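## Task

Get both blue-taped parcels onto the top surface of the wooden shelf that arm1 alone can reach, and both white-taped parcels onto the top surface of the open cabinet that arm3 alone can reach. Each parcel must stand upright (the arrows printed on its sides point up) with its full base on that top. Any parcel lying unheld on the floor or on a lower board means failure. A parcel that stays put only because a robot holds it does not count. At the end, release everything and move the arms away.

## Robot and tools

Robots and cameras. There are three identical i2rt Big YAM arms named arm1, arm2 and arm3. Each has six revolute joints, a two-finger gripper and a wrist camera (arm1_cam_wrist, arm2_cam_wrist, arm3_cam_wrist). Two fixed room cameras, room_a and room_b, are mounted in the room. With joints 1 and 6 at 0 and the hand level and pointing forward, the wrist camera rides above the hand looking toward the fingertips. The hand reaches roughly 1.0 m from the joint1 axis. Because only arm1 reaches one target and only arm3 the other, parcels may have to be passed between arms.

Frames. Everything shares one scene frame in metres: origin on the floor, +z up. 'hand' is the midpoint between the fingertips; the hand's z axis runs along the fingers and the fingers close along its y axis. Robot foot poses are never printed. Camera calibrations use OpenCV conventions (K in pixels, T_world_to_cam maps scene to camera); real cameras can differ slightly, up to about 2.3 degrees and 9 mm for room cameras, and wrist camera poses inherit errors from joint readings.

execute_actions. Argument 'actions' is a list holding one action or nothing (empty list just returns state and images). An action is an object keyed by robot name; each robot entry holds 'joints', a map from joint name to an absolute target (not an offset). Names and ranges: joint1_rad -2.879 to 2.879 (rotates the arm about its foot, positive counter-clockwise seen from above, 0 = direction the foot faces); joint2_rad 0 to 3.141 (shoulder, 0 = upper arm back and roughly level, positive lifts and swings forward); joint3_rad 0 to 3.019 (elbow, 0 = folded, positive opens); joint4_rad -1.692 to 1.57 (hand pitch, positive tips fingers up); joint5_rad -1.57 to 1.57 (hand yaw, positive toward the arm's right); joint6_rad -2.094 to 2.094 (hand roll, positive clockwise viewed from behind the hand); gripper_m 0 to 0.093 metres, the fingertip gap. Done tolerances: 0.045, 0.14, 0.09, 0.055, 0.03, 0.035 rad and 0.003 m. Each finger pad squeezes with about 50 to 62 N at most. All motions in an action start together but may finish at different times; joints move at different speeds, so the hand can sweep a wide path. An action lasts at most 15 s. Joints or robots you omit may still be driving toward earlier targets. An unknown key or out-of-range value rejects the whole call with no motion. Optional 'cameras': list of camera names or 'all'; omitted, null or ['all'] gives every camera, [] gives none. Example: {"arm1": {"joints": {"gripper_m": 0.05}}, "arm3": {"joints": {"joint1_rad": 0.3}}}.

wait: 'seconds' from 0 to 10; commands nothing new and returns state and images. zoom_image: 'camera' plus 'region' [x0, y0, x1, y1] in pixels from the top-left of that camera's latest full image, no larger than 504 by 504. read_manual: only returns URDF licence texts ('licences'). finished_scene: pass the current scene's number; irreversible; the result says whether the goal was met and gives the next task. Answering without any tool call ends the whole session.

Reading results. Each result gives joint_positions per robot and images; the 'pictures' line lists which camera each image is from. joint_status per joint: 'off_target' (resting short of target, maybe still pushing); 'contact_stop' or 'time_out' (target dropped, holds where it stopped; a timed-out joint may keep a nearby target and keep pushing, listed under on_its_own); 'not_followed' (a safety check blocked that arm's joint targets, shown with a 'joint command not followed' line and usually a 'cause:' line; the gripper part still runs, and blocked targets may be retried later). on_its_own lists uncommanded behaviour; 'held at' is the joint's held target, not its position. 'MOTOR HOT' appears from 85 °C; at 100 °C an 'OVER-TEMPERATURE FAULT' drops that arm until it cools, and its joints read 'limit_stop_at_motor_heat' (resend targets afterwards). If a result reports a stop, later motion, wait and finished_scene calls in the same reply are skipped.

Cautions. Arms keep pushing after contact and can push hard; to relieve a push, command the joint its reported position. A target very close to the current position may produce no movement. Joints carrying a load sag. Holding loads heats motors, even while you think, and the simulation keeps running during your replies with the last command held. A hard press between robots ends the run; the inter-arm check may react late and ignores fingers, gripper housings and wrist cameras. Avoid dropping, slamming or knocking parcels over, and expect occasional brief shoves of loose objects.

Each tool is called after "Request:" as name(argument=value, ...) on one line, values as JSON.

## Session

Request:
execute_actions(actions=[])

Scene clock: 0.00 s.
arm1.joint_positions: joint1_rad=-0.183 joint2_rad=+0.343 joint3_rad=+1.513 joint4_rad=-1.350 joint5_rad=-0.134 joint6_rad=+0.796 gripper_m=+0.094
arm1.joint_status: not commanded
arm1.hand: x=-0.9050 y=-0.7774 z=+1.4781 quat_wxyz=(-0.632, -0.657, -0.393, +0.125) (m; scene frame)
arm2.joint_positions: joint1_rad=-0.572 joint2_rad=+0.541 joint3_rad=+1.647 joint4_rad=-1.266 joint5_rad=-0.147 joint6_rad=+0.417 gripper_m=+0.095
arm2.joint_status: not commanded
arm2.hand: x=+0.1461 y=-0.0549 z=+1.6345 quat_wxyz=(-0.259, +0.496, -0.578, -0.594) (m; scene frame)
arm3.joint_positions: joint1_rad=+0.013 joint2_rad=+0.521 joint3_rad=+1.452 joint4_rad=-1.578 joint5_rad=+0.108 joint6_rad=+0.131 gripper_m=+0.094
arm3.joint_status: not commanded
arm3.hand: x=+0.8661 y=+0.8217 z=+1.4571 quat_wxyz=(-0.435, -0.290, -0.844, +0.124) (m; scene frame)
pictures: arm1_cam_wrist, arm2_cam_wrist, arm3_cam_wrist, room_a, room_b
Images, in order (width x height): arm1_cam_wrist 616x616, arm2_cam_wrist 616x616, arm3_cam_wrist 616x616, room_a 672x504, room_b 672x504.

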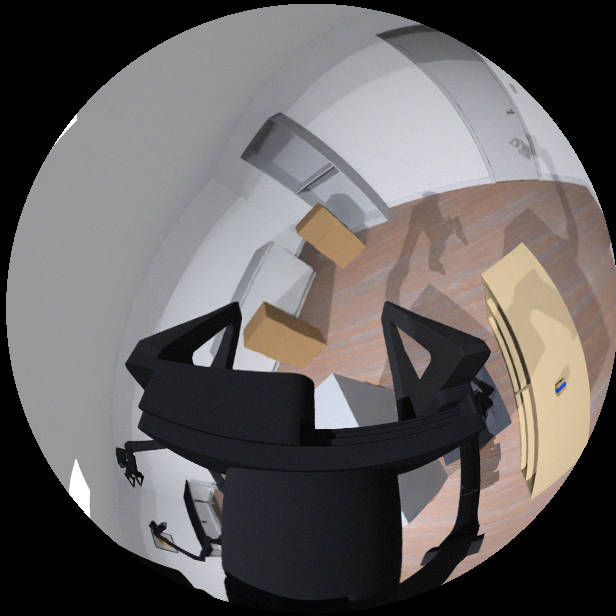

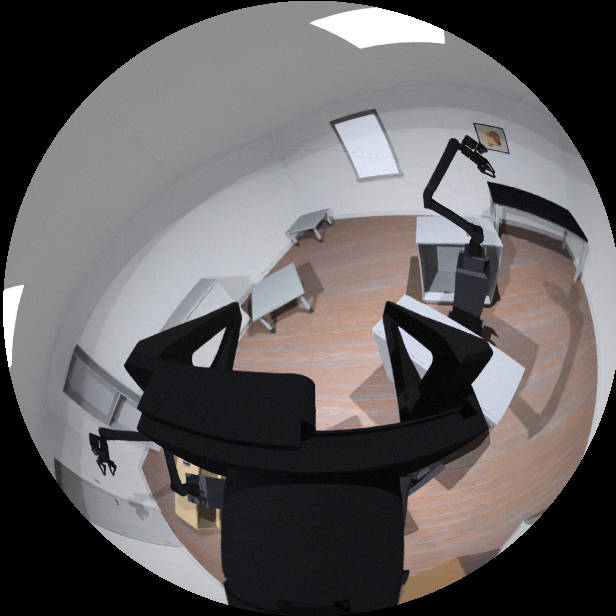

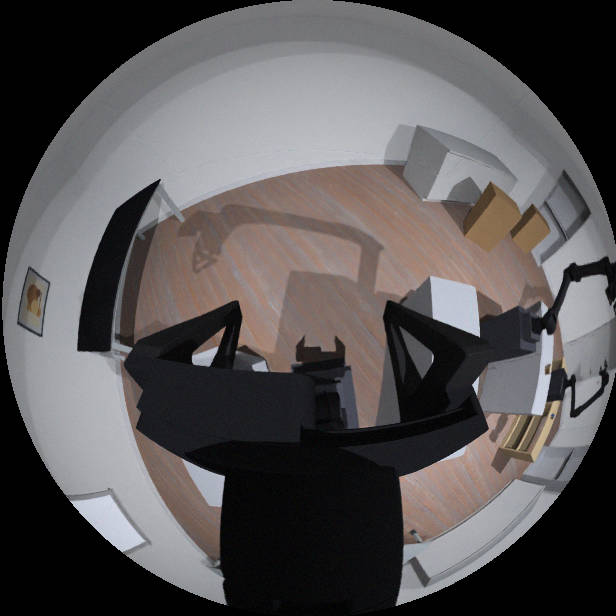

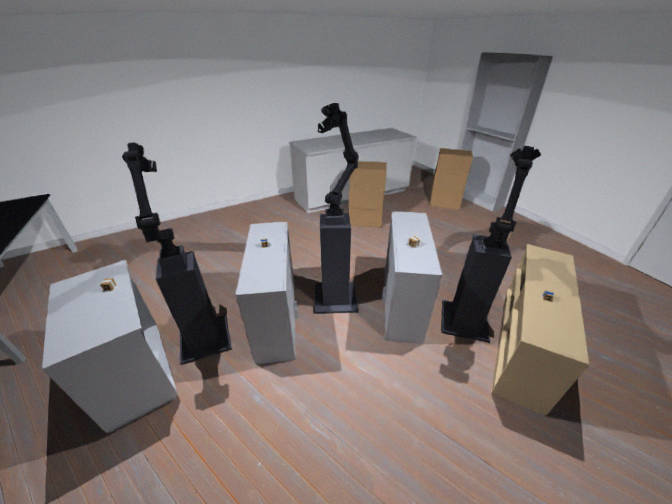

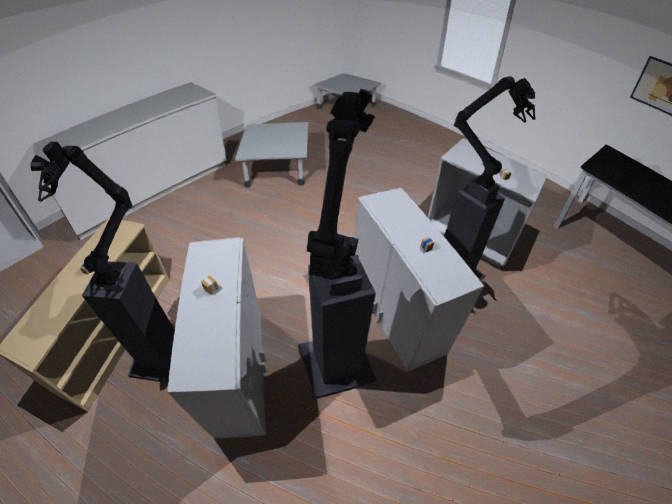

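Request:
zoom_image(camera="room_a", region=[80, 260, 140, 305])

Request:
zoom_image(camera="room_a", region=[235, 220, 295, 265])

Request:
zoom_image(camera="room_a", region=[385, 220, 445, 265])

Request:
zoom_image(camera="room_a", region=[520, 275, 580, 320])

Request:
zoom_image(camera="room_b", region=[180, 260, 240, 305])

Request:
zoom_image(camera="room_b", region=[400, 220, 460, 265])

Request:
zoom_image(camera="room_b", region=[475, 150, 535, 195])

Region (80, 260, 140, 305) of room_a's 672x504 image, scaled by 8.400, with more detail than that image has; it fills the top 378 rows of this view, and the rest is white.

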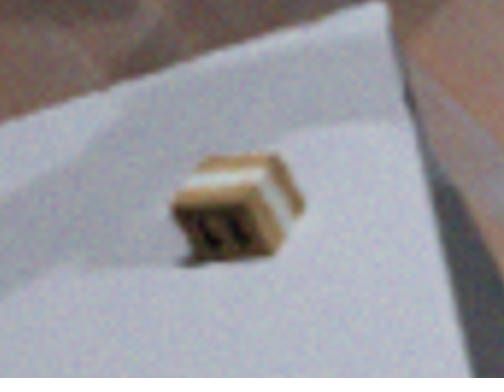

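Region (235, 220, 295, 265) of room_a's 672x504 image, scaled by 8.400, with more detail than that image has; it fills the top 378 rows of this view, and the rest is white.

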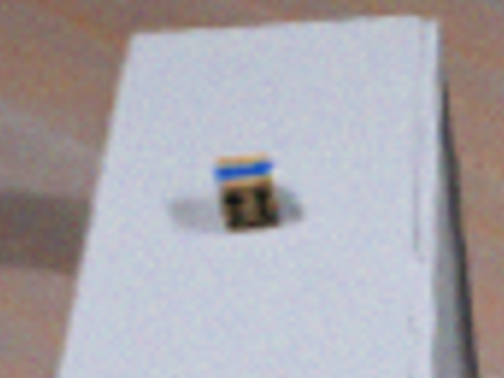

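Region (385, 220, 445, 265) of room_a's 672x504 image, scaled by 8.400, with more detail than that image has; it fills the top 378 rows of this view, and the rest is white.

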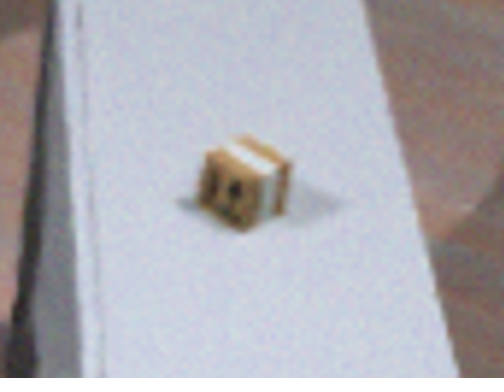

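Region (520, 275, 580, 320) of room_a's 672x504 image, scaled by 8.400, with more detail than that image has; it fills the top 378 rows of this view, and the rest is white.

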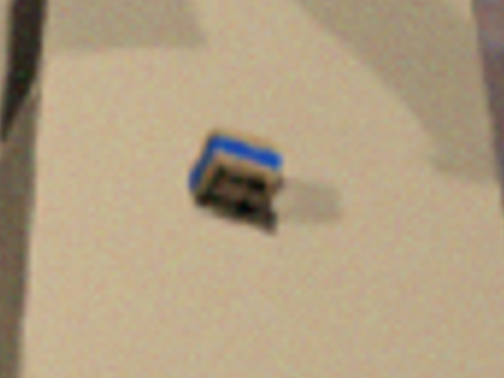

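Region (180, 260, 240, 305) of room_b's 672x504 image, scaled by 8.400, with more detail than that image has; it fills the top 378 rows of this view, and the rest is white.

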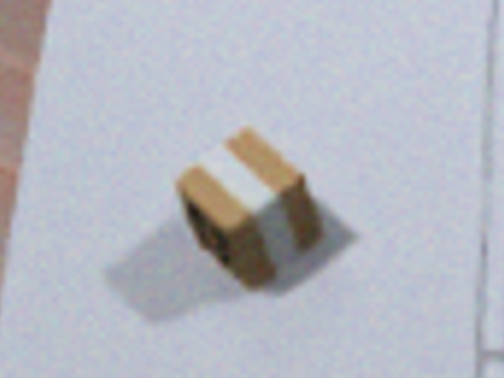

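Region (400, 220, 460, 265) of room_b's 672x504 image, scaled by 8.400, with more detail than that image has; it fills the top 378 rows of this view, and the rest is white.

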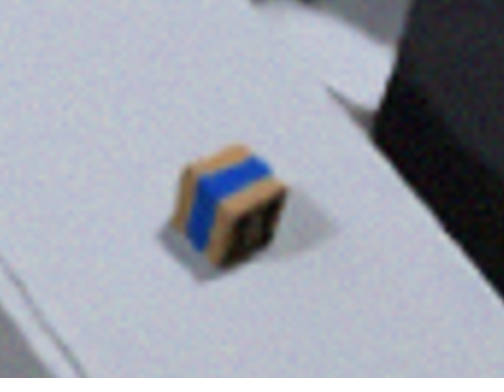

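Region (475, 150, 535, 195) of room_b's 672x504 image, scaled by 8.400, with more detail than that image has; it fills the top 378 rows of this view, and the rest is white.

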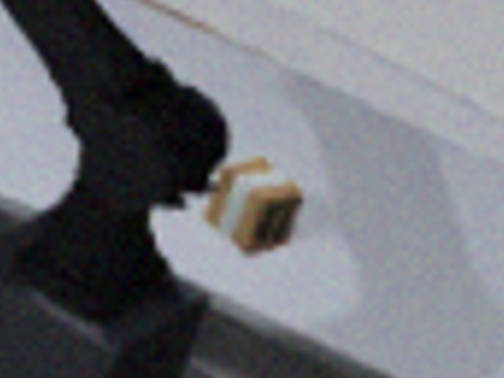

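Request:
execute_actions(actions=[{"arm1":{"joints":{"joint1_rad":-2.35,"joint2_rad":2.01,"joint3_rad":1.01,"joint4_rad":-0.57,"joint5_rad":0,"joint6_rad":0}},"arm2":{"joints":{"joint1_rad":1.0,"joint2_rad":2.2,"joint3_rad":1.63,"joint4_rad":-0.98,"joint5_rad":0,"joint6_rad":0}},"arm3":{"joints":{"joint1_rad":1.9,"joint2_rad":1.7,"joint3_rad":0.76,"joint4_rad":-0.62,"joint5_rad":0,"joint6_rad":0}}}])

Scene clock: 9.53 s.
arm1.joint_positions: joint1_rad=-2.356 joint2_rad=+2.005 joint3_rad=+1.008 joint4_rad=-0.576 joint5_rad=+0.001 joint6_rad=+0.010 gripper_m=+0.094
arm1.joint_status: all done
arm1.hand: x=-1.3441 y=-0.5322 z=+0.7194 quat_wxyz=(+0.002, -0.979, +0.203, -0.010) (m; scene frame)
arm2.joint_positions: joint1_rad=+1.002 joint2_rad=+2.195 joint3_rad=+1.621 joint4_rad=-0.977 joint5_rad=-0.001 joint6_rad=+0.006 gripper_m=+0.095
arm2.joint_status: all done
arm2.hand: x=-0.4315 y=-0.2927 z=+0.8998 quat_wxyz=(+0.005, +0.997, +0.072, -0.015) (m; scene frame)
arm3.joint_positions: joint1_rad=+1.899 joint2_rad=+1.695 joint3_rad=+0.770 joint4_rad=-0.627 joint5_rad=+0.001 joint6_rad=+0.006 gripper_m=+0.094
arm3.joint_status: all done
arm3.hand: x=+0.8067 y=+1.2714 z=+0.8654 quat_wxyz=(-0.010, +0.645, -0.764, -0.002) (m; scene frame)
pictures: arm1_cam_wrist, arm2_cam_wrist, arm3_cam_wrist, room_a, room_b
camera_calibration (this result's frames):
arm1_cam_wrist: T_world_to_cam=[[0.389706, 0.920937, 0.00218126, 1.00868], [0.739342, -0.314272, 0.595488, 0.408766], [0.549092, -0.230453, -0.803361, 1.3175], [0, 0, 0, 1]] pos_world=[-1.41873, -0.496846, 0.812811]
arm2_cam_wrist: T_world_to_cam=[[-0.139194, 0.99026, 0.0031558, 0.228024], [0.819125, 0.113347, 0.562305, -0.111947], [0.55647, 0.0808546, -0.826924, 1.1323], [0, 0, 0, 1]] pos_world=[-0.506653, -0.304666, 0.998556]
arm3_cam_wrist: T_world_to_cam=[[0.986506, -0.163662, 0.00459029, -0.587608], [-0.136248, -0.805069, 0.577322, 0.636399], [-0.0907905, -0.570157, -0.816503, 1.62649], [0, 0, 0, 1]] pos_world=[0.814057, 1.34353, 0.963326]
Images, in order (width x height): arm1_cam_wrist 616x616, arm2_cam_wrist 616x616, arm3_cam_wrist 616x616, room_a 672x504, room_b 672x504.

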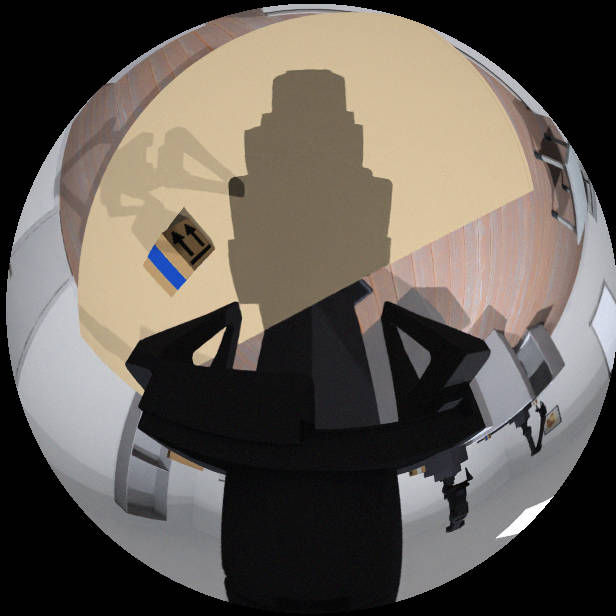

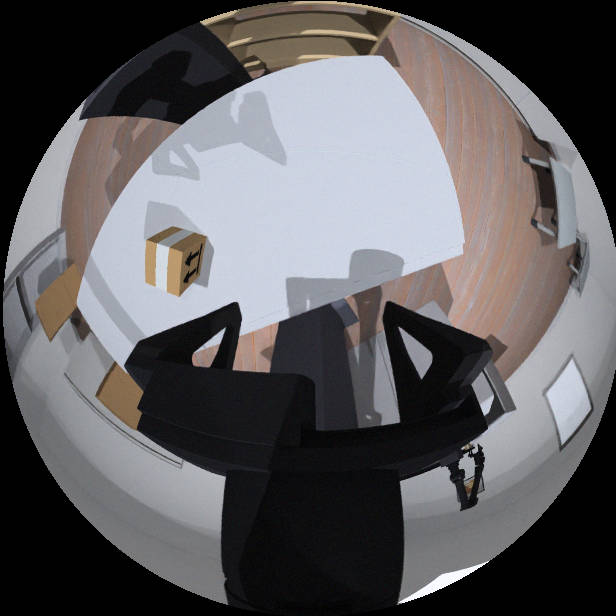

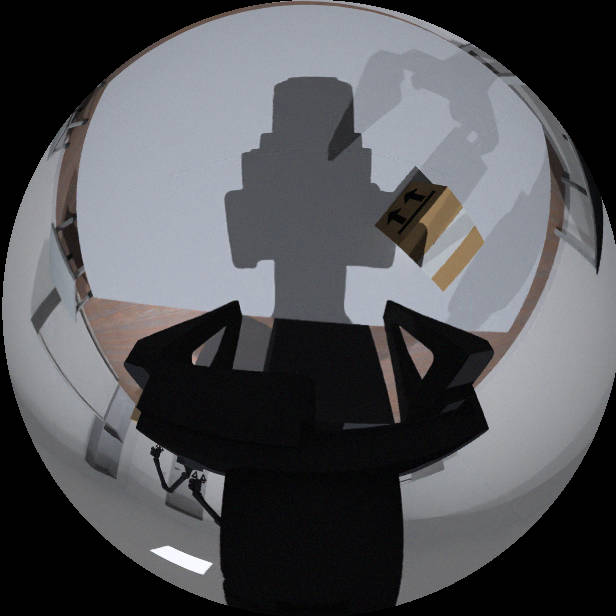

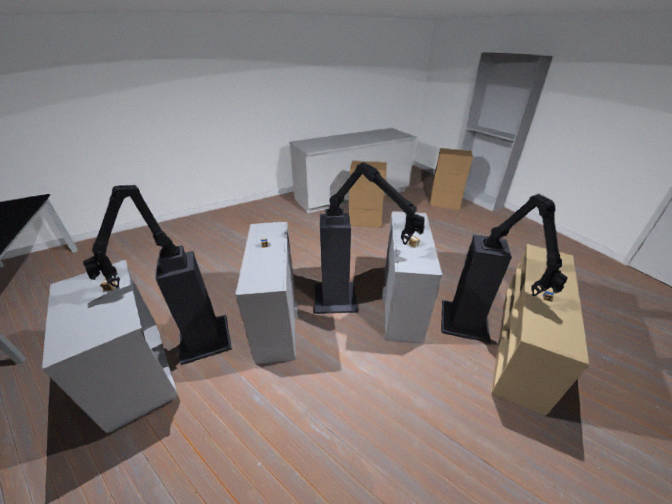

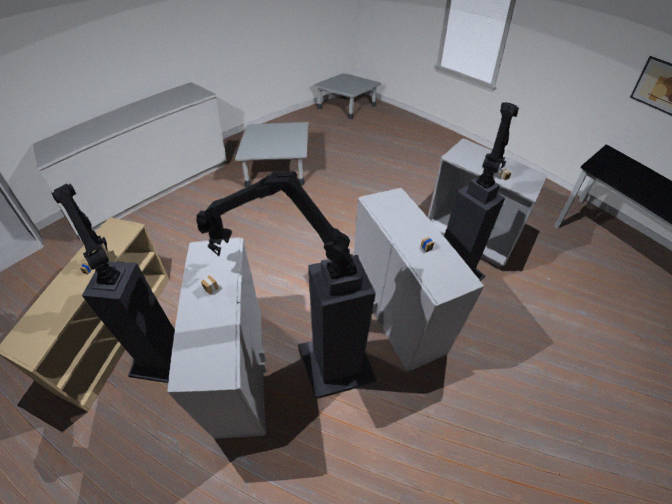

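Request:
execute_actions(actions=[{"arm1":{"joints":{"joint1_rad":-2.02,"joint2_rad":2.1,"joint3_rad":1.12,"joint4_rad":-0.59,"joint6_rad":-0.42}},"arm2":{"joints":{"joint1_rad":1.3,"joint2_rad":2.36,"joint3_rad":1.84,"joint4_rad":-1.05,"joint6_rad":0.72}},"arm3":{"joints":{"joint1_rad":1.62,"joint2_rad":1.83,"joint3_rad":0.926,"joint4_rad":-0.665,"joint6_rad":0.32}}}])

Scene clock: 16.17 s.
arm1.joint_positions: joint1_rad=-2.022 joint2_rad=+2.089 joint3_rad=+1.102 joint4_rad=-0.581 joint5_rad=-0.001 joint6_rad=-0.409 gripper_m=+0.094
arm1.joint_status: all done
arm1.hand: x=-1.4080 y=-0.6765 z=+0.7007 quat_wxyz=(-0.003, -0.985, -0.172, -0.007) (m; scene frame)
arm2.joint_positions: joint1_rad=+1.292 joint2_rad=+2.354 joint3_rad=+1.801 joint4_rad=-1.040 joint5_rad=-0.002 joint6_rad=+0.712 gripper_m=+0.095
arm2.joint_status: all done
arm2.hand: x=-0.4091 y=-0.4791 z=+0.8606 quat_wxyz=(-0.001, +0.991, -0.136, +0.006) (m; scene frame)
arm3.joint_positions: joint1_rad=+1.608 joint2_rad=+1.830 joint3_rad=+0.904 joint4_rad=-0.660 joint5_rad=+0.000 joint6_rad=+0.312 gripper_m=+0.094
arm3.joint_status: all done
arm3.hand: x=+0.9263 y=+1.2746 z=+0.8475 quat_wxyz=(+0.002, +0.392, -0.920, +0.008) (m; scene frame)
pictures: arm1_cam_wrist, arm2_cam_wrist, arm3_cam_wrist, room_a, room_b
camera_calibration (this result's frames):
arm1_cam_wrist: T_world_to_cam=[[-0.346399, 0.938008, -0.0121884, 0.1517], [0.753863, 0.286082, 0.591479, 0.851116], [0.558299, 0.1957, -0.806228, 1.60759], [0, 0, 0, 1]] pos_world=[-1.48659, -0.700389, 0.794516]
arm2_cam_wrist: T_world_to_cam=[[0.273327, 0.961815, 0.014279, 0.561404], [0.769762, -0.227603, 0.596375, -0.300005], [0.576853, -0.152014, -0.802579, 0.978331], [0, 0, 0, 1]] pos_world=[-0.486867, -0.459529, 0.956087]
arm3_cam_wrist: T_world_to_cam=[[0.72374, -0.690034, 0.00728171, 0.207027], [-0.555291, -0.576086, 0.599815, 0.742849], [-0.409698, -0.438153, -0.800106, 1.73775], [0, 0, 0, 1]] pos_world=[0.974616, 1.3322, 0.943308]
Images, in order (width x height): arm1_cam_wrist 616x616, arm2_cam_wrist 616x616, arm3_cam_wrist 616x616, room_a 672x504, room_b 672x504.

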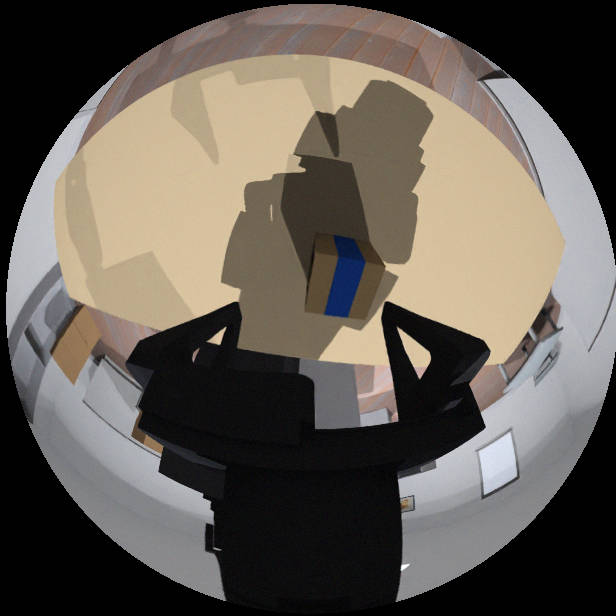

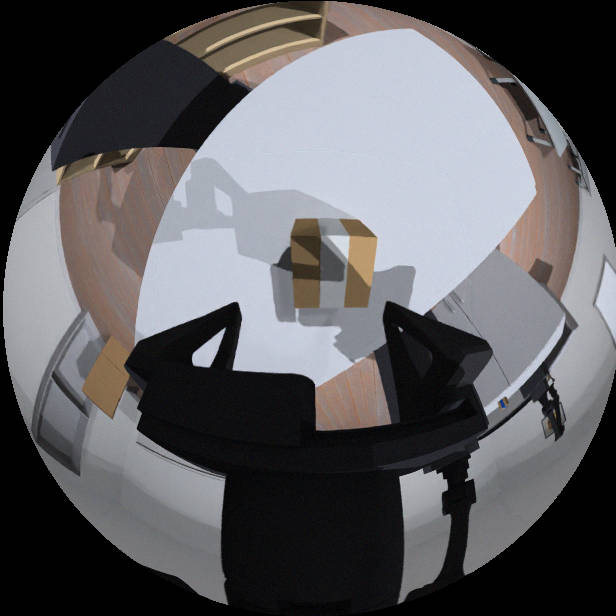

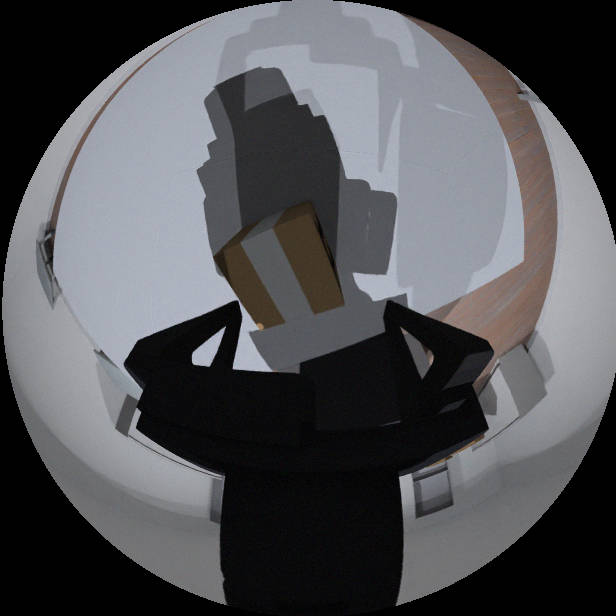

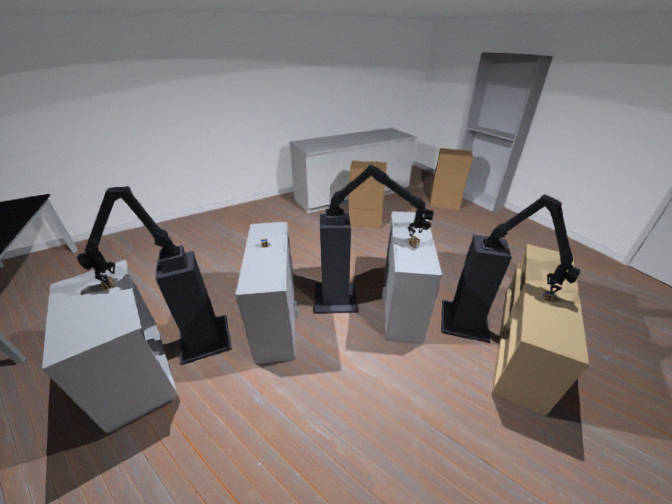

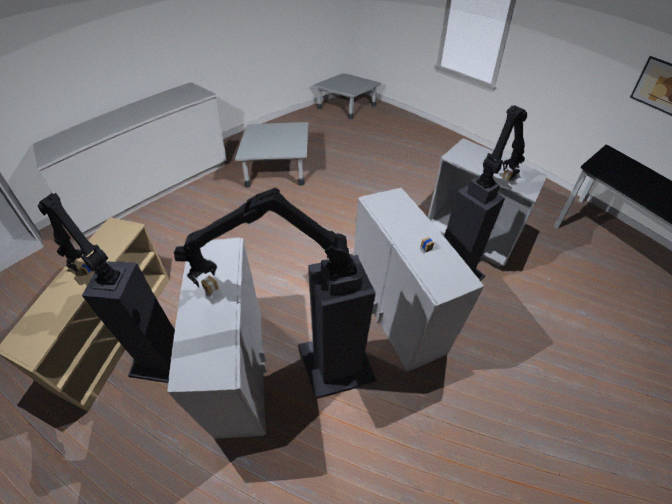

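Request:
execute_actions(actions=[{"arm1":{"joints":{"joint1_rad":-2.085,"joint2_rad":2.14,"joint3_rad":1.18,"joint4_rad":-0.6,"joint6_rad":-0.28}},"arm2":{"joints":{"joint1_rad":1.25,"joint3_rad":1.82,"joint6_rad":0.7}},"arm3":{"joints":{"joint1_rad":1.665,"joint2_rad":1.88,"joint3_rad":0.98,"joint4_rad":-0.665,"joint6_rad":-0.03}}}], cameras=["arm1_cam_wrist","arm2_cam_wrist","arm3_cam_wrist"])

Scene clock: 20.47 s.
arm1.joint_positions: joint1_rad=-2.091 joint2_rad=+2.122 joint3_rad=+1.155 joint4_rad=-0.591 joint5_rad=-0.001 joint6_rad=-0.290 gripper_m=+0.094
arm1.joint_status: all done
arm1.hand: x=-1.4233 y=-0.6408 z=+0.6967 quat_wxyz=(+0.000, -0.997, -0.079, -0.002) (m; scene frame)
arm2.joint_positions: joint1_rad=+1.250 joint2_rad=+2.354 joint3_rad=+1.801 joint4_rad=-1.040 joint5_rad=-0.002 joint6_rad=+0.708 gripper_m=+0.095
arm2.joint_status: all done
arm2.hand: x=-0.4202 y=-0.4542 z=+0.8605 quat_wxyz=(-0.001, +0.988, -0.154, +0.006) (m; scene frame)
arm3.joint_positions: joint1_rad=+1.662 joint2_rad=+1.865 joint3_rad=+0.947 joint4_rad=-0.660 joint5_rad=+0.000 joint6_rad=-0.022 gripper_m=+0.094
arm3.joint_status: all done
arm3.hand: x=+0.9128 y=+1.2988 z=+0.8431 quat_wxyz=(+0.000, +0.562, -0.827, +0.006) (m; scene frame)
pictures: arm1_cam_wrist, arm2_cam_wrist, arm3_cam_wrist
camera_calibration (this result's frames):
arm1_cam_wrist: T_world_to_cam=[[-0.16466, 0.986334, -0.00569456, 0.398015], [0.800342, 0.13698, 0.583685, 0.830837], [0.576489, 0.0915519, -0.81196, 1.56901], [0, 0, 0, 1]] pos_world=[-1.50393, -0.650029, 0.79129]
arm2_cam_wrist: T_world_to_cam=[[0.309441, 0.950816, 0.0139906, 0.550873], [0.760441, -0.256264, 0.596706, -0.302944], [0.570943, -0.174006, -0.802338, 0.975775], [0, 0, 0, 1]] pos_world=[-0.497203, -0.431622, 0.955962]
arm3_cam_wrist: T_world_to_cam=[[0.93102, -0.364953, 0.00336765, -0.374561], [-0.294555, -0.745919, 0.597363, 0.736578], [-0.215497, -0.557148, -0.801964, 1.71821], [0, 0, 0, 1]] pos_world=[0.935956, 1.37003, 0.939202]
Images, in order (width x height): arm1_cam_wrist 616x616, arm2_cam_wrist 616x616, arm3_cam_wrist 616x616.

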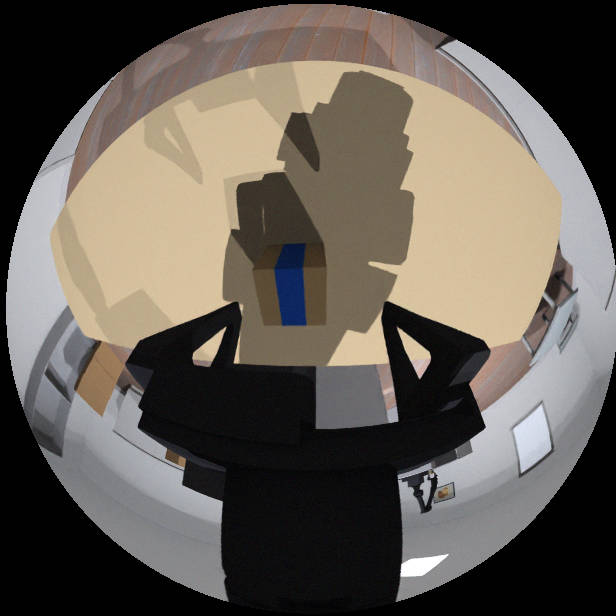

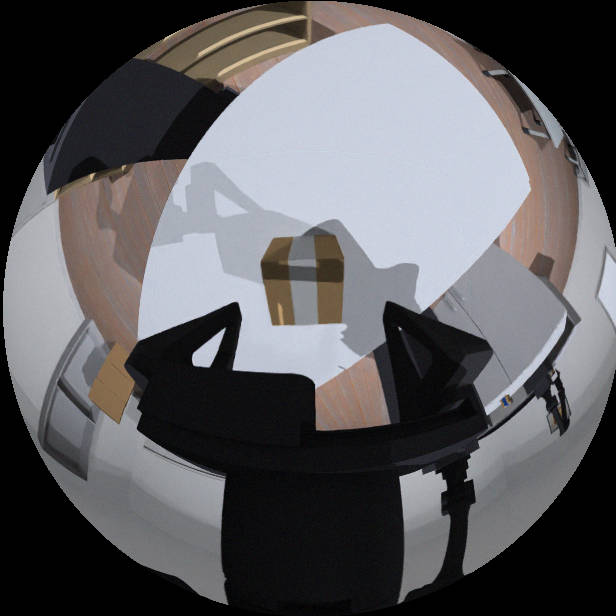

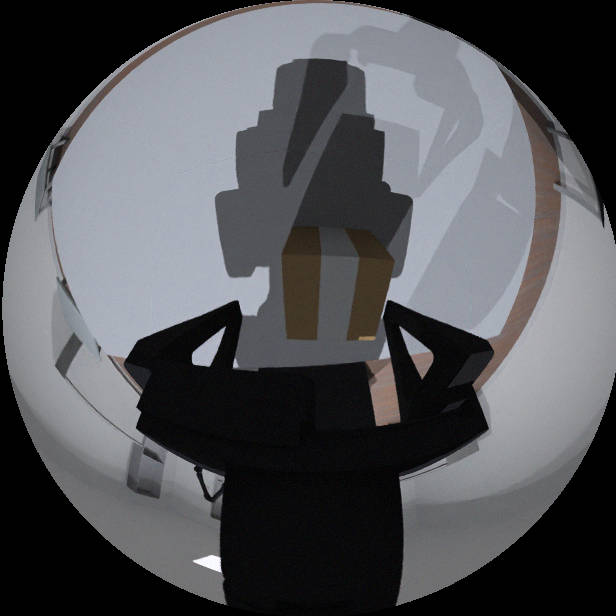

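Request:
execute_actions(actions=[{"arm1":{"joints":{"joint1_rad":-2.055,"joint6_rad":-0.26}},"arm2":{"joints":{"joint1_rad":1.265,"joint2_rad":2.455,"joint3_rad":1.8,"joint4_rad":-0.91,"joint6_rad":0.66}},"arm3":{"joints":{"joint1_rad":1.622}}}], cameras=[])

Request:
execute_actions(actions=[{"arm1":{"joints":{"joint2_rad":2.25,"joint3_rad":1.17,"joint4_rad":-0.48}},"arm3":{"joints":{"joint2_rad":2.0,"joint3_rad":0.95,"joint4_rad":-0.52}}}], cameras=["arm1_cam_wrist","arm2_cam_wrist","arm3_cam_wrist"])

Scene clock: 22.70 s.
arm1.joint_positions: joint1_rad=-2.053 joint2_rad=+2.122 joint3_rad=+1.155 joint4_rad=-0.591 joint5_rad=-0.001 joint6_rad=-0.271 gripper_m=+0.094
arm1.joint_status: all done
arm1.hand: x=-1.4254 y=-0.6595 z=+0.6967 quat_wxyz=(-0.001, -0.996, -0.087, -0.002) (m; scene frame)
arm2.joint_positions: joint1_rad=+1.255 joint2_rad=+2.452 joint3_rad=+1.796 joint4_rad=-0.920 joint5_rad=-0.002 joint6_rad=+0.668 gripper_m=+0.095
arm2.joint_status: all done
arm2.hand: x=-0.4211 y=-0.4581 z=+0.7956 quat_wxyz=(+0.004, +0.991, -0.132, -0.001) (m; scene frame)
arm3.joint_positions: joint1_rad=+1.628 joint2_rad=+1.865 joint3_rad=+0.947 joint4_rad=-0.660 joint5_rad=+0.000 joint6_rad=-0.023 gripper_m=+0.094
arm3.joint_status: all done
arm3.hand: x=+0.9260 y=+1.2929 z=+0.8433 quat_wxyz=(+0.000, +0.548, -0.836, +0.006) (m; scene frame)
pictures: none
No camera images: the call's "cameras" was empty. Leave "cameras" out to get every camera's image.

Scene clock: 23.63 s.
arm1.joint_positions: joint1_rad=-2.053 joint2_rad=+2.251 joint3_rad=+1.156 joint4_rad=-0.492 joint5_rad=-0.001 joint6_rad=-0.271 gripper_m=+0.094
arm1.joint_status: all done
arm1.hand: x=-1.4096 y=-0.6610 z=+0.6362 quat_wxyz=(-0.003, -0.996, -0.087, -0.017) (m; scene frame)
arm2.joint_positions: joint1_rad=+1.255 joint2_rad=+2.452 joint3_rad=+1.796 joint4_rad=-0.920 joint5_rad=-0.002 joint6_rad=+0.668 gripper_m=+0.095
arm2.joint_status: not commanded
arm2.hand: x=-0.4211 y=-0.4581 z=+0.7956 quat_wxyz=(+0.004, +0.991, -0.132, -0.001) (m; scene frame)
arm3.joint_positions: joint1_rad=+1.628 joint2_rad=+1.984 joint3_rad=+0.948 joint4_rad=-0.529 joint5_rad=+0.000 joint6_rad=-0.023 gripper_m=+0.094
arm3.joint_status: all done
arm3.hand: x=+0.9288 y=+1.2978 z=+0.7950 quat_wxyz=(-0.005, +0.548, -0.836, +0.002) (m; scene frame)
pictures: arm1_cam_wrist, arm2_cam_wrist, arm3_cam_wrist
camera_calibration (this result's frames):
arm1_cam_wrist: T_world_to_cam=[[-0.181986, 0.983192, -0.0146478, 0.399029], [0.77969, 0.153363, 0.607094, 0.824774], [0.599137, 0.0990618, -0.794495, 1.53967], [0, 0, 0, 1]] pos_world=[-1.49292, -0.671334, 0.728386]
arm2_cam_wrist: T_world_to_cam=[[0.266896, 0.96372, 0.00330387, 0.552257], [0.780062, -0.218044, 0.586481, -0.230629], [0.565924, -0.153952, -0.809956, 0.93665], [0, 0, 0, 1]] pos_world=[-0.497563, -0.438308, 0.89208]
arm3_cam_wrist: T_world_to_cam=[[0.918425, -0.395574, 0.00407478, -0.338834], [-0.322717, -0.743232, 0.586054, 0.800934], [-0.228799, -0.539562, -0.810262, 1.67868], [0, 0, 0, 1]] pos_world=[0.953749, 1.367, 0.892158]
Images, in order (width x height): arm1_cam_wrist 616x616, arm2_cam_wrist 616x616, arm3_cam_wrist 616x616.

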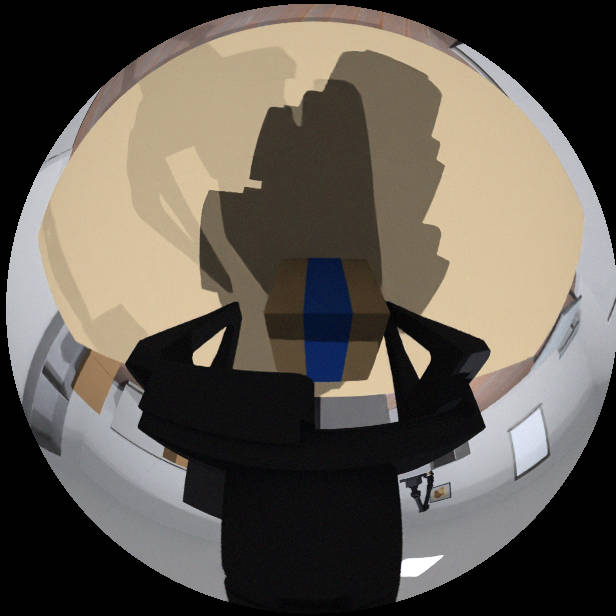

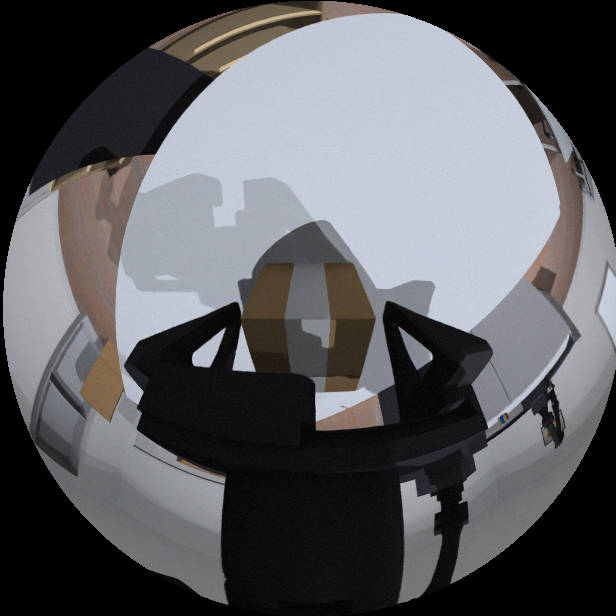

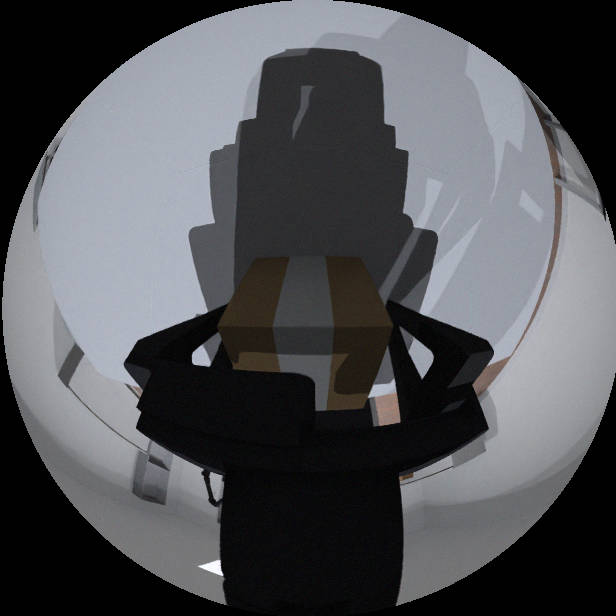

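Request:
execute_actions(actions=[{"arm1":{"joints":{"gripper_m":0.03}},"arm2":{"joints":{"gripper_m":0.03}},"arm3":{"joints":{"gripper_m":0.03}}}], cameras=[])

Request:
execute_actions(actions=[{"arm1":{"joints":{"joint2_rad":2.1}},"arm2":{"joints":{"joint2_rad":2.3,"joint4_rad":-1.06}},"arm3":{"joints":{"joint2_rad":1.85}}}], cameras=[])

Request:
execute_actions(actions=[{"arm1":{"joints":{"joint1_rad":-2.35,"joint4_rad":1.31,"joint6_rad":0,"joint3_rad":1.07}},"arm2":{"joints":{"joint1_rad":-0.8,"joint6_rad":0}},"arm3":{"joints":{"joint4_rad":1.42,"joint6_rad":0}}}], cameras=[])

Request:
execute_actions(actions=[{"arm1":{"joints":{"joint2_rad":2.58}},"arm2":{"joints":{"joint2_rad":2.4,"joint4_rad":-0.96}},"arm3":{"joints":{"joint2_rad":2.36,"joint3_rad":0.756}}}])

Scene clock: 26.87 s.
arm1.joint_positions: joint1_rad=-2.053 joint2_rad=+2.251 joint3_rad=+1.156 joint4_rad=-0.492 joint5_rad=-0.001 joint6_rad=-0.270 gripper_m=+0.049
arm1.joint_status: gripper_m off_target (ended at +0.049, target +0.030)
arm1.hand: x=-1.4097 y=-0.6609 z=+0.6362 quat_wxyz=(-0.003, -0.996, -0.087, -0.017) (m; scene frame)
arm2.joint_positions: joint1_rad=+1.255 joint2_rad=+2.452 joint3_rad=+1.796 joint4_rad=-0.919 joint5_rad=-0.001 joint6_rad=+0.667 gripper_m=+0.057
arm2.joint_status: gripper_m off_target (ended at +0.057, target +0.030)
arm2.hand: x=-0.4212 y=-0.4580 z=+0.7956 quat_wxyz=(+0.003, +0.991, -0.132, -0.001) (m; scene frame)
arm3.joint_positions: joint1_rad=+1.628 joint2_rad=+1.984 joint3_rad=+0.948 joint4_rad=-0.529 joint5_rad=+0.000 joint6_rad=-0.023 gripper_m=+0.057
arm3.joint_status: gripper_m off_target (ended at +0.057, target +0.030)
arm3.hand: x=+0.9288 y=+1.2978 z=+0.7950 quat_wxyz=(-0.005, +0.549, -0.836, +0.002) (m; scene frame)
pictures: none
No camera images: the call's "cameras" was empty. Leave "cameras" out to get every camera's image.

Scene clock: 28.03 s.
arm1.joint_positions: joint1_rad=-2.053 joint2_rad=+2.089 joint3_rad=+1.156 joint4_rad=-0.488 joint5_rad=-0.001 joint6_rad=-0.270 gripper_m=+0.049
arm1.joint_status: all done
arm1.hand: x=-1.4598 y=-0.6561 z=+0.7144 quat_wxyz=(+0.012, -0.994, -0.087, +0.065) (m; scene frame)
arm2.joint_positions: joint1_rad=+1.255 joint2_rad=+2.282 joint3_rad=+1.789 joint4_rad=-1.051 joint5_rad=-0.001 joint6_rad=+0.667 gripper_m=+0.057
arm2.joint_status: all done
arm2.hand: x=-0.4251 y=-0.4592 z=+0.9025 quat_wxyz=(+0.012, +0.991, -0.132, -0.015) (m; scene frame)
arm3.joint_positions: joint1_rad=+1.628 joint2_rad=+1.837 joint3_rad=+0.948 joint4_rad=-0.526 joint5_rad=+0.000 joint6_rad=-0.023 gripper_m=+0.057
arm3.joint_status: all done
arm3.hand: x=+0.9424 y=+1.3285 z=+0.8580 quat_wxyz=(-0.069, +0.547, -0.833, -0.037) (m; scene frame)
pictures: none
No camera images: the call's "cameras" was empty. Leave "cameras" out to get every camera's image.

Scene clock: 30.40 s.
arm1.joint_positions: joint1_rad=-2.347 joint2_rad=+2.092 joint3_rad=+1.060 joint4_rad=+1.286 joint5_rad=+0.001 joint6_rad=-0.010 gripper_m=+0.049
arm1.joint_status: all done
arm1.hand: x=-1.5853 y=-0.4396 z=+0.9947 quat_wxyz=(+0.158, -0.608, +0.115, +0.770) (m; scene frame)
arm2.joint_positions: joint1_rad=-0.805 joint2_rad=+2.282 joint3_rad=+1.789 joint4_rad=-1.051 joint5_rad=+0.001 joint6_rad=+0.008 gripper_m=+0.057
arm2.joint_status: all done
arm2.hand: x=+0.2430 y=+0.4617 z=+0.8901 quat_wxyz=(-0.005, +0.673, -0.739, -0.009) (m; scene frame)
arm3.joint_positions: joint1_rad=+1.628 joint2_rad=+1.839 joint3_rad=+0.948 joint4_rad=+1.402 joint5_rad=+0.000 joint6_rad=-0.007 gripper_m=+0.057
arm3.joint_status: all done
arm3.hand: x=+1.0133 y=+1.4899 z=+1.2207 quat_wxyz=(-0.730, +0.277, -0.422, -0.460) (m; scene frame)
pictures: none
No camera images: the call's "cameras" was empty. Leave "cameras" out to get every camera's image.

Scene clock: 31.67 s.
arm1.joint_positions: joint1_rad=-2.347 joint2_rad=+2.599 joint3_rad=+1.059 joint4_rad=+1.298 joint5_rad=+0.001 joint6_rad=-0.010 gripper_m=+0.049
arm1.joint_status: all done
arm1.hand: x=-1.5134 y=-0.4672 z=+0.6643 quat_wxyz=(+0.123, -0.778, +0.148, +0.598) (m; scene frame)
arm2.joint_positions: joint1_rad=-0.805 joint2_rad=+2.411 joint3_rad=+1.789 joint4_rad=-0.969 joint5_rad=+0.001 joint6_rad=+0.008 gripper_m=+0.057
arm2.joint_status: all done
arm2.hand: x=+0.2415 y=+0.4522 z=+0.8079 quat_wxyz=(+0.013, +0.673, -0.739, +0.007) (m; scene frame)
arm3.joint_positions: joint1_rad=+1.628 joint2_rad=+2.365 joint3_rad=+0.751 joint4_rad=+1.412 joint5_rad=+0.000 joint6_rad=-0.007 gripper_m=+0.057
arm3.joint_status: all done
arm3.hand: x=+0.9837 y=+1.4175 z=+0.8356 quat_wxyz=(-0.536, +0.422, -0.650, -0.336) (m; scene frame)
pictures: arm1_cam_wrist, arm2_cam_wrist, arm3_cam_wrist, room_a, room_b
camera_calibration (this result's frames):
arm1_cam_wrist: T_world_to_cam=[[0.371538, 0.928149, 0.0223254, 0.977406], [0.719836, -0.272797, -0.638293, 1.39658], [-0.586341, 0.253221, -0.76947, -0.133691], [0, 0, 0, 1]] pos_world=[-1.44684, -0.492343, 0.766734]
arm2_cam_wrist: T_world_to_cam=[[0.995159, -0.098172, 0.0045151, -0.198572], [-0.0805665, -0.78866, 0.609528, -0.108941], [-0.0562777, -0.606941, -0.792752, 1.05301], [0, 0, 0, 1]] pos_world=[0.248095, 0.533701, 0.902072]
arm3_cam_wrist: T_world_to_cam=[[0.910682, -0.412697, 0.0183957, -0.322141], [-0.294625, -0.680062, -0.67135, 1.81734], [0.289575, 0.605967, -0.740912, -0.402976], [0, 0, 0, 1]] pos_world=[0.945493, 1.34715, 0.927425]
Images, in order (width x height): arm1_cam_wrist 616x616, arm2_cam_wrist 616x616, arm3_cam_wrist 616x616, room_a 672x504, room_b 672x504.

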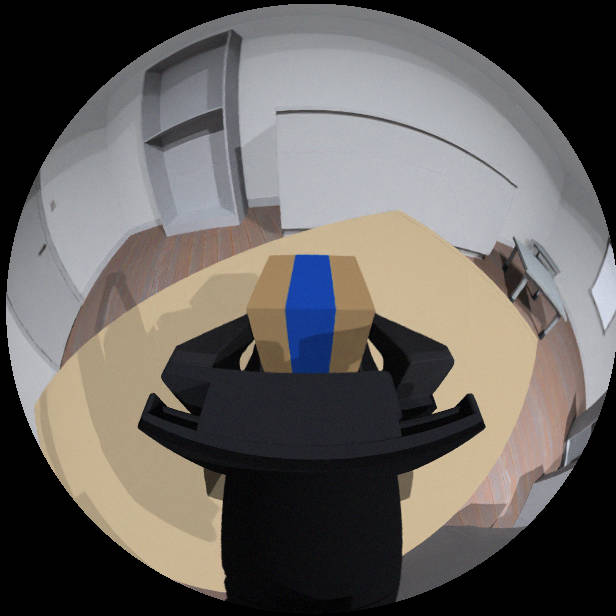

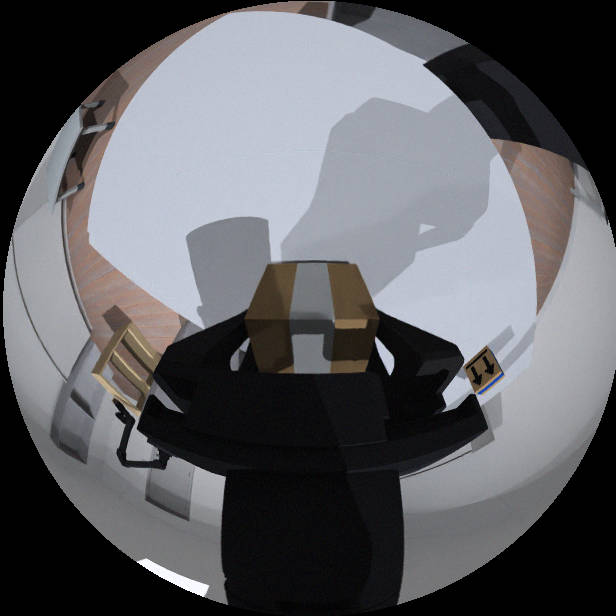

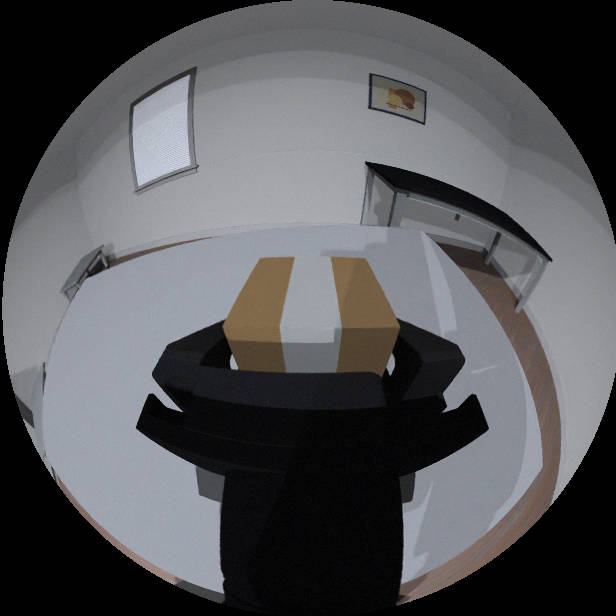

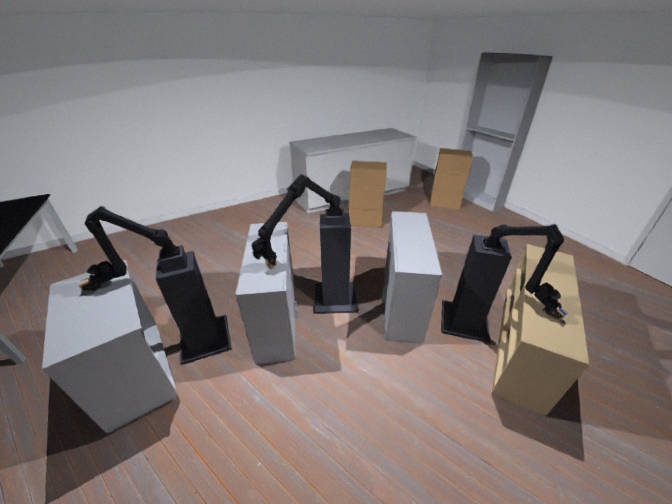

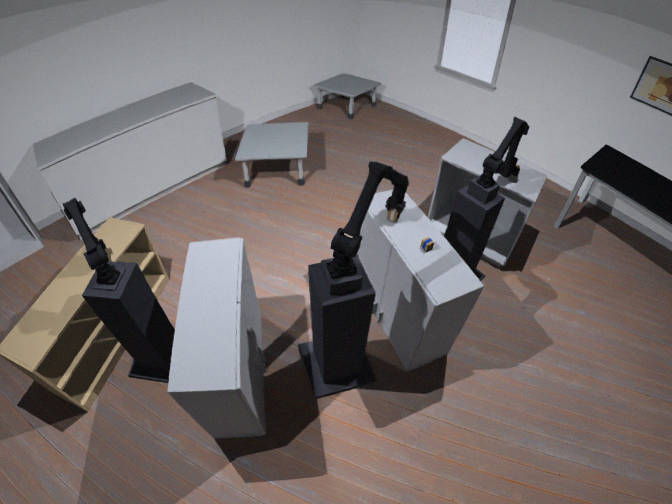

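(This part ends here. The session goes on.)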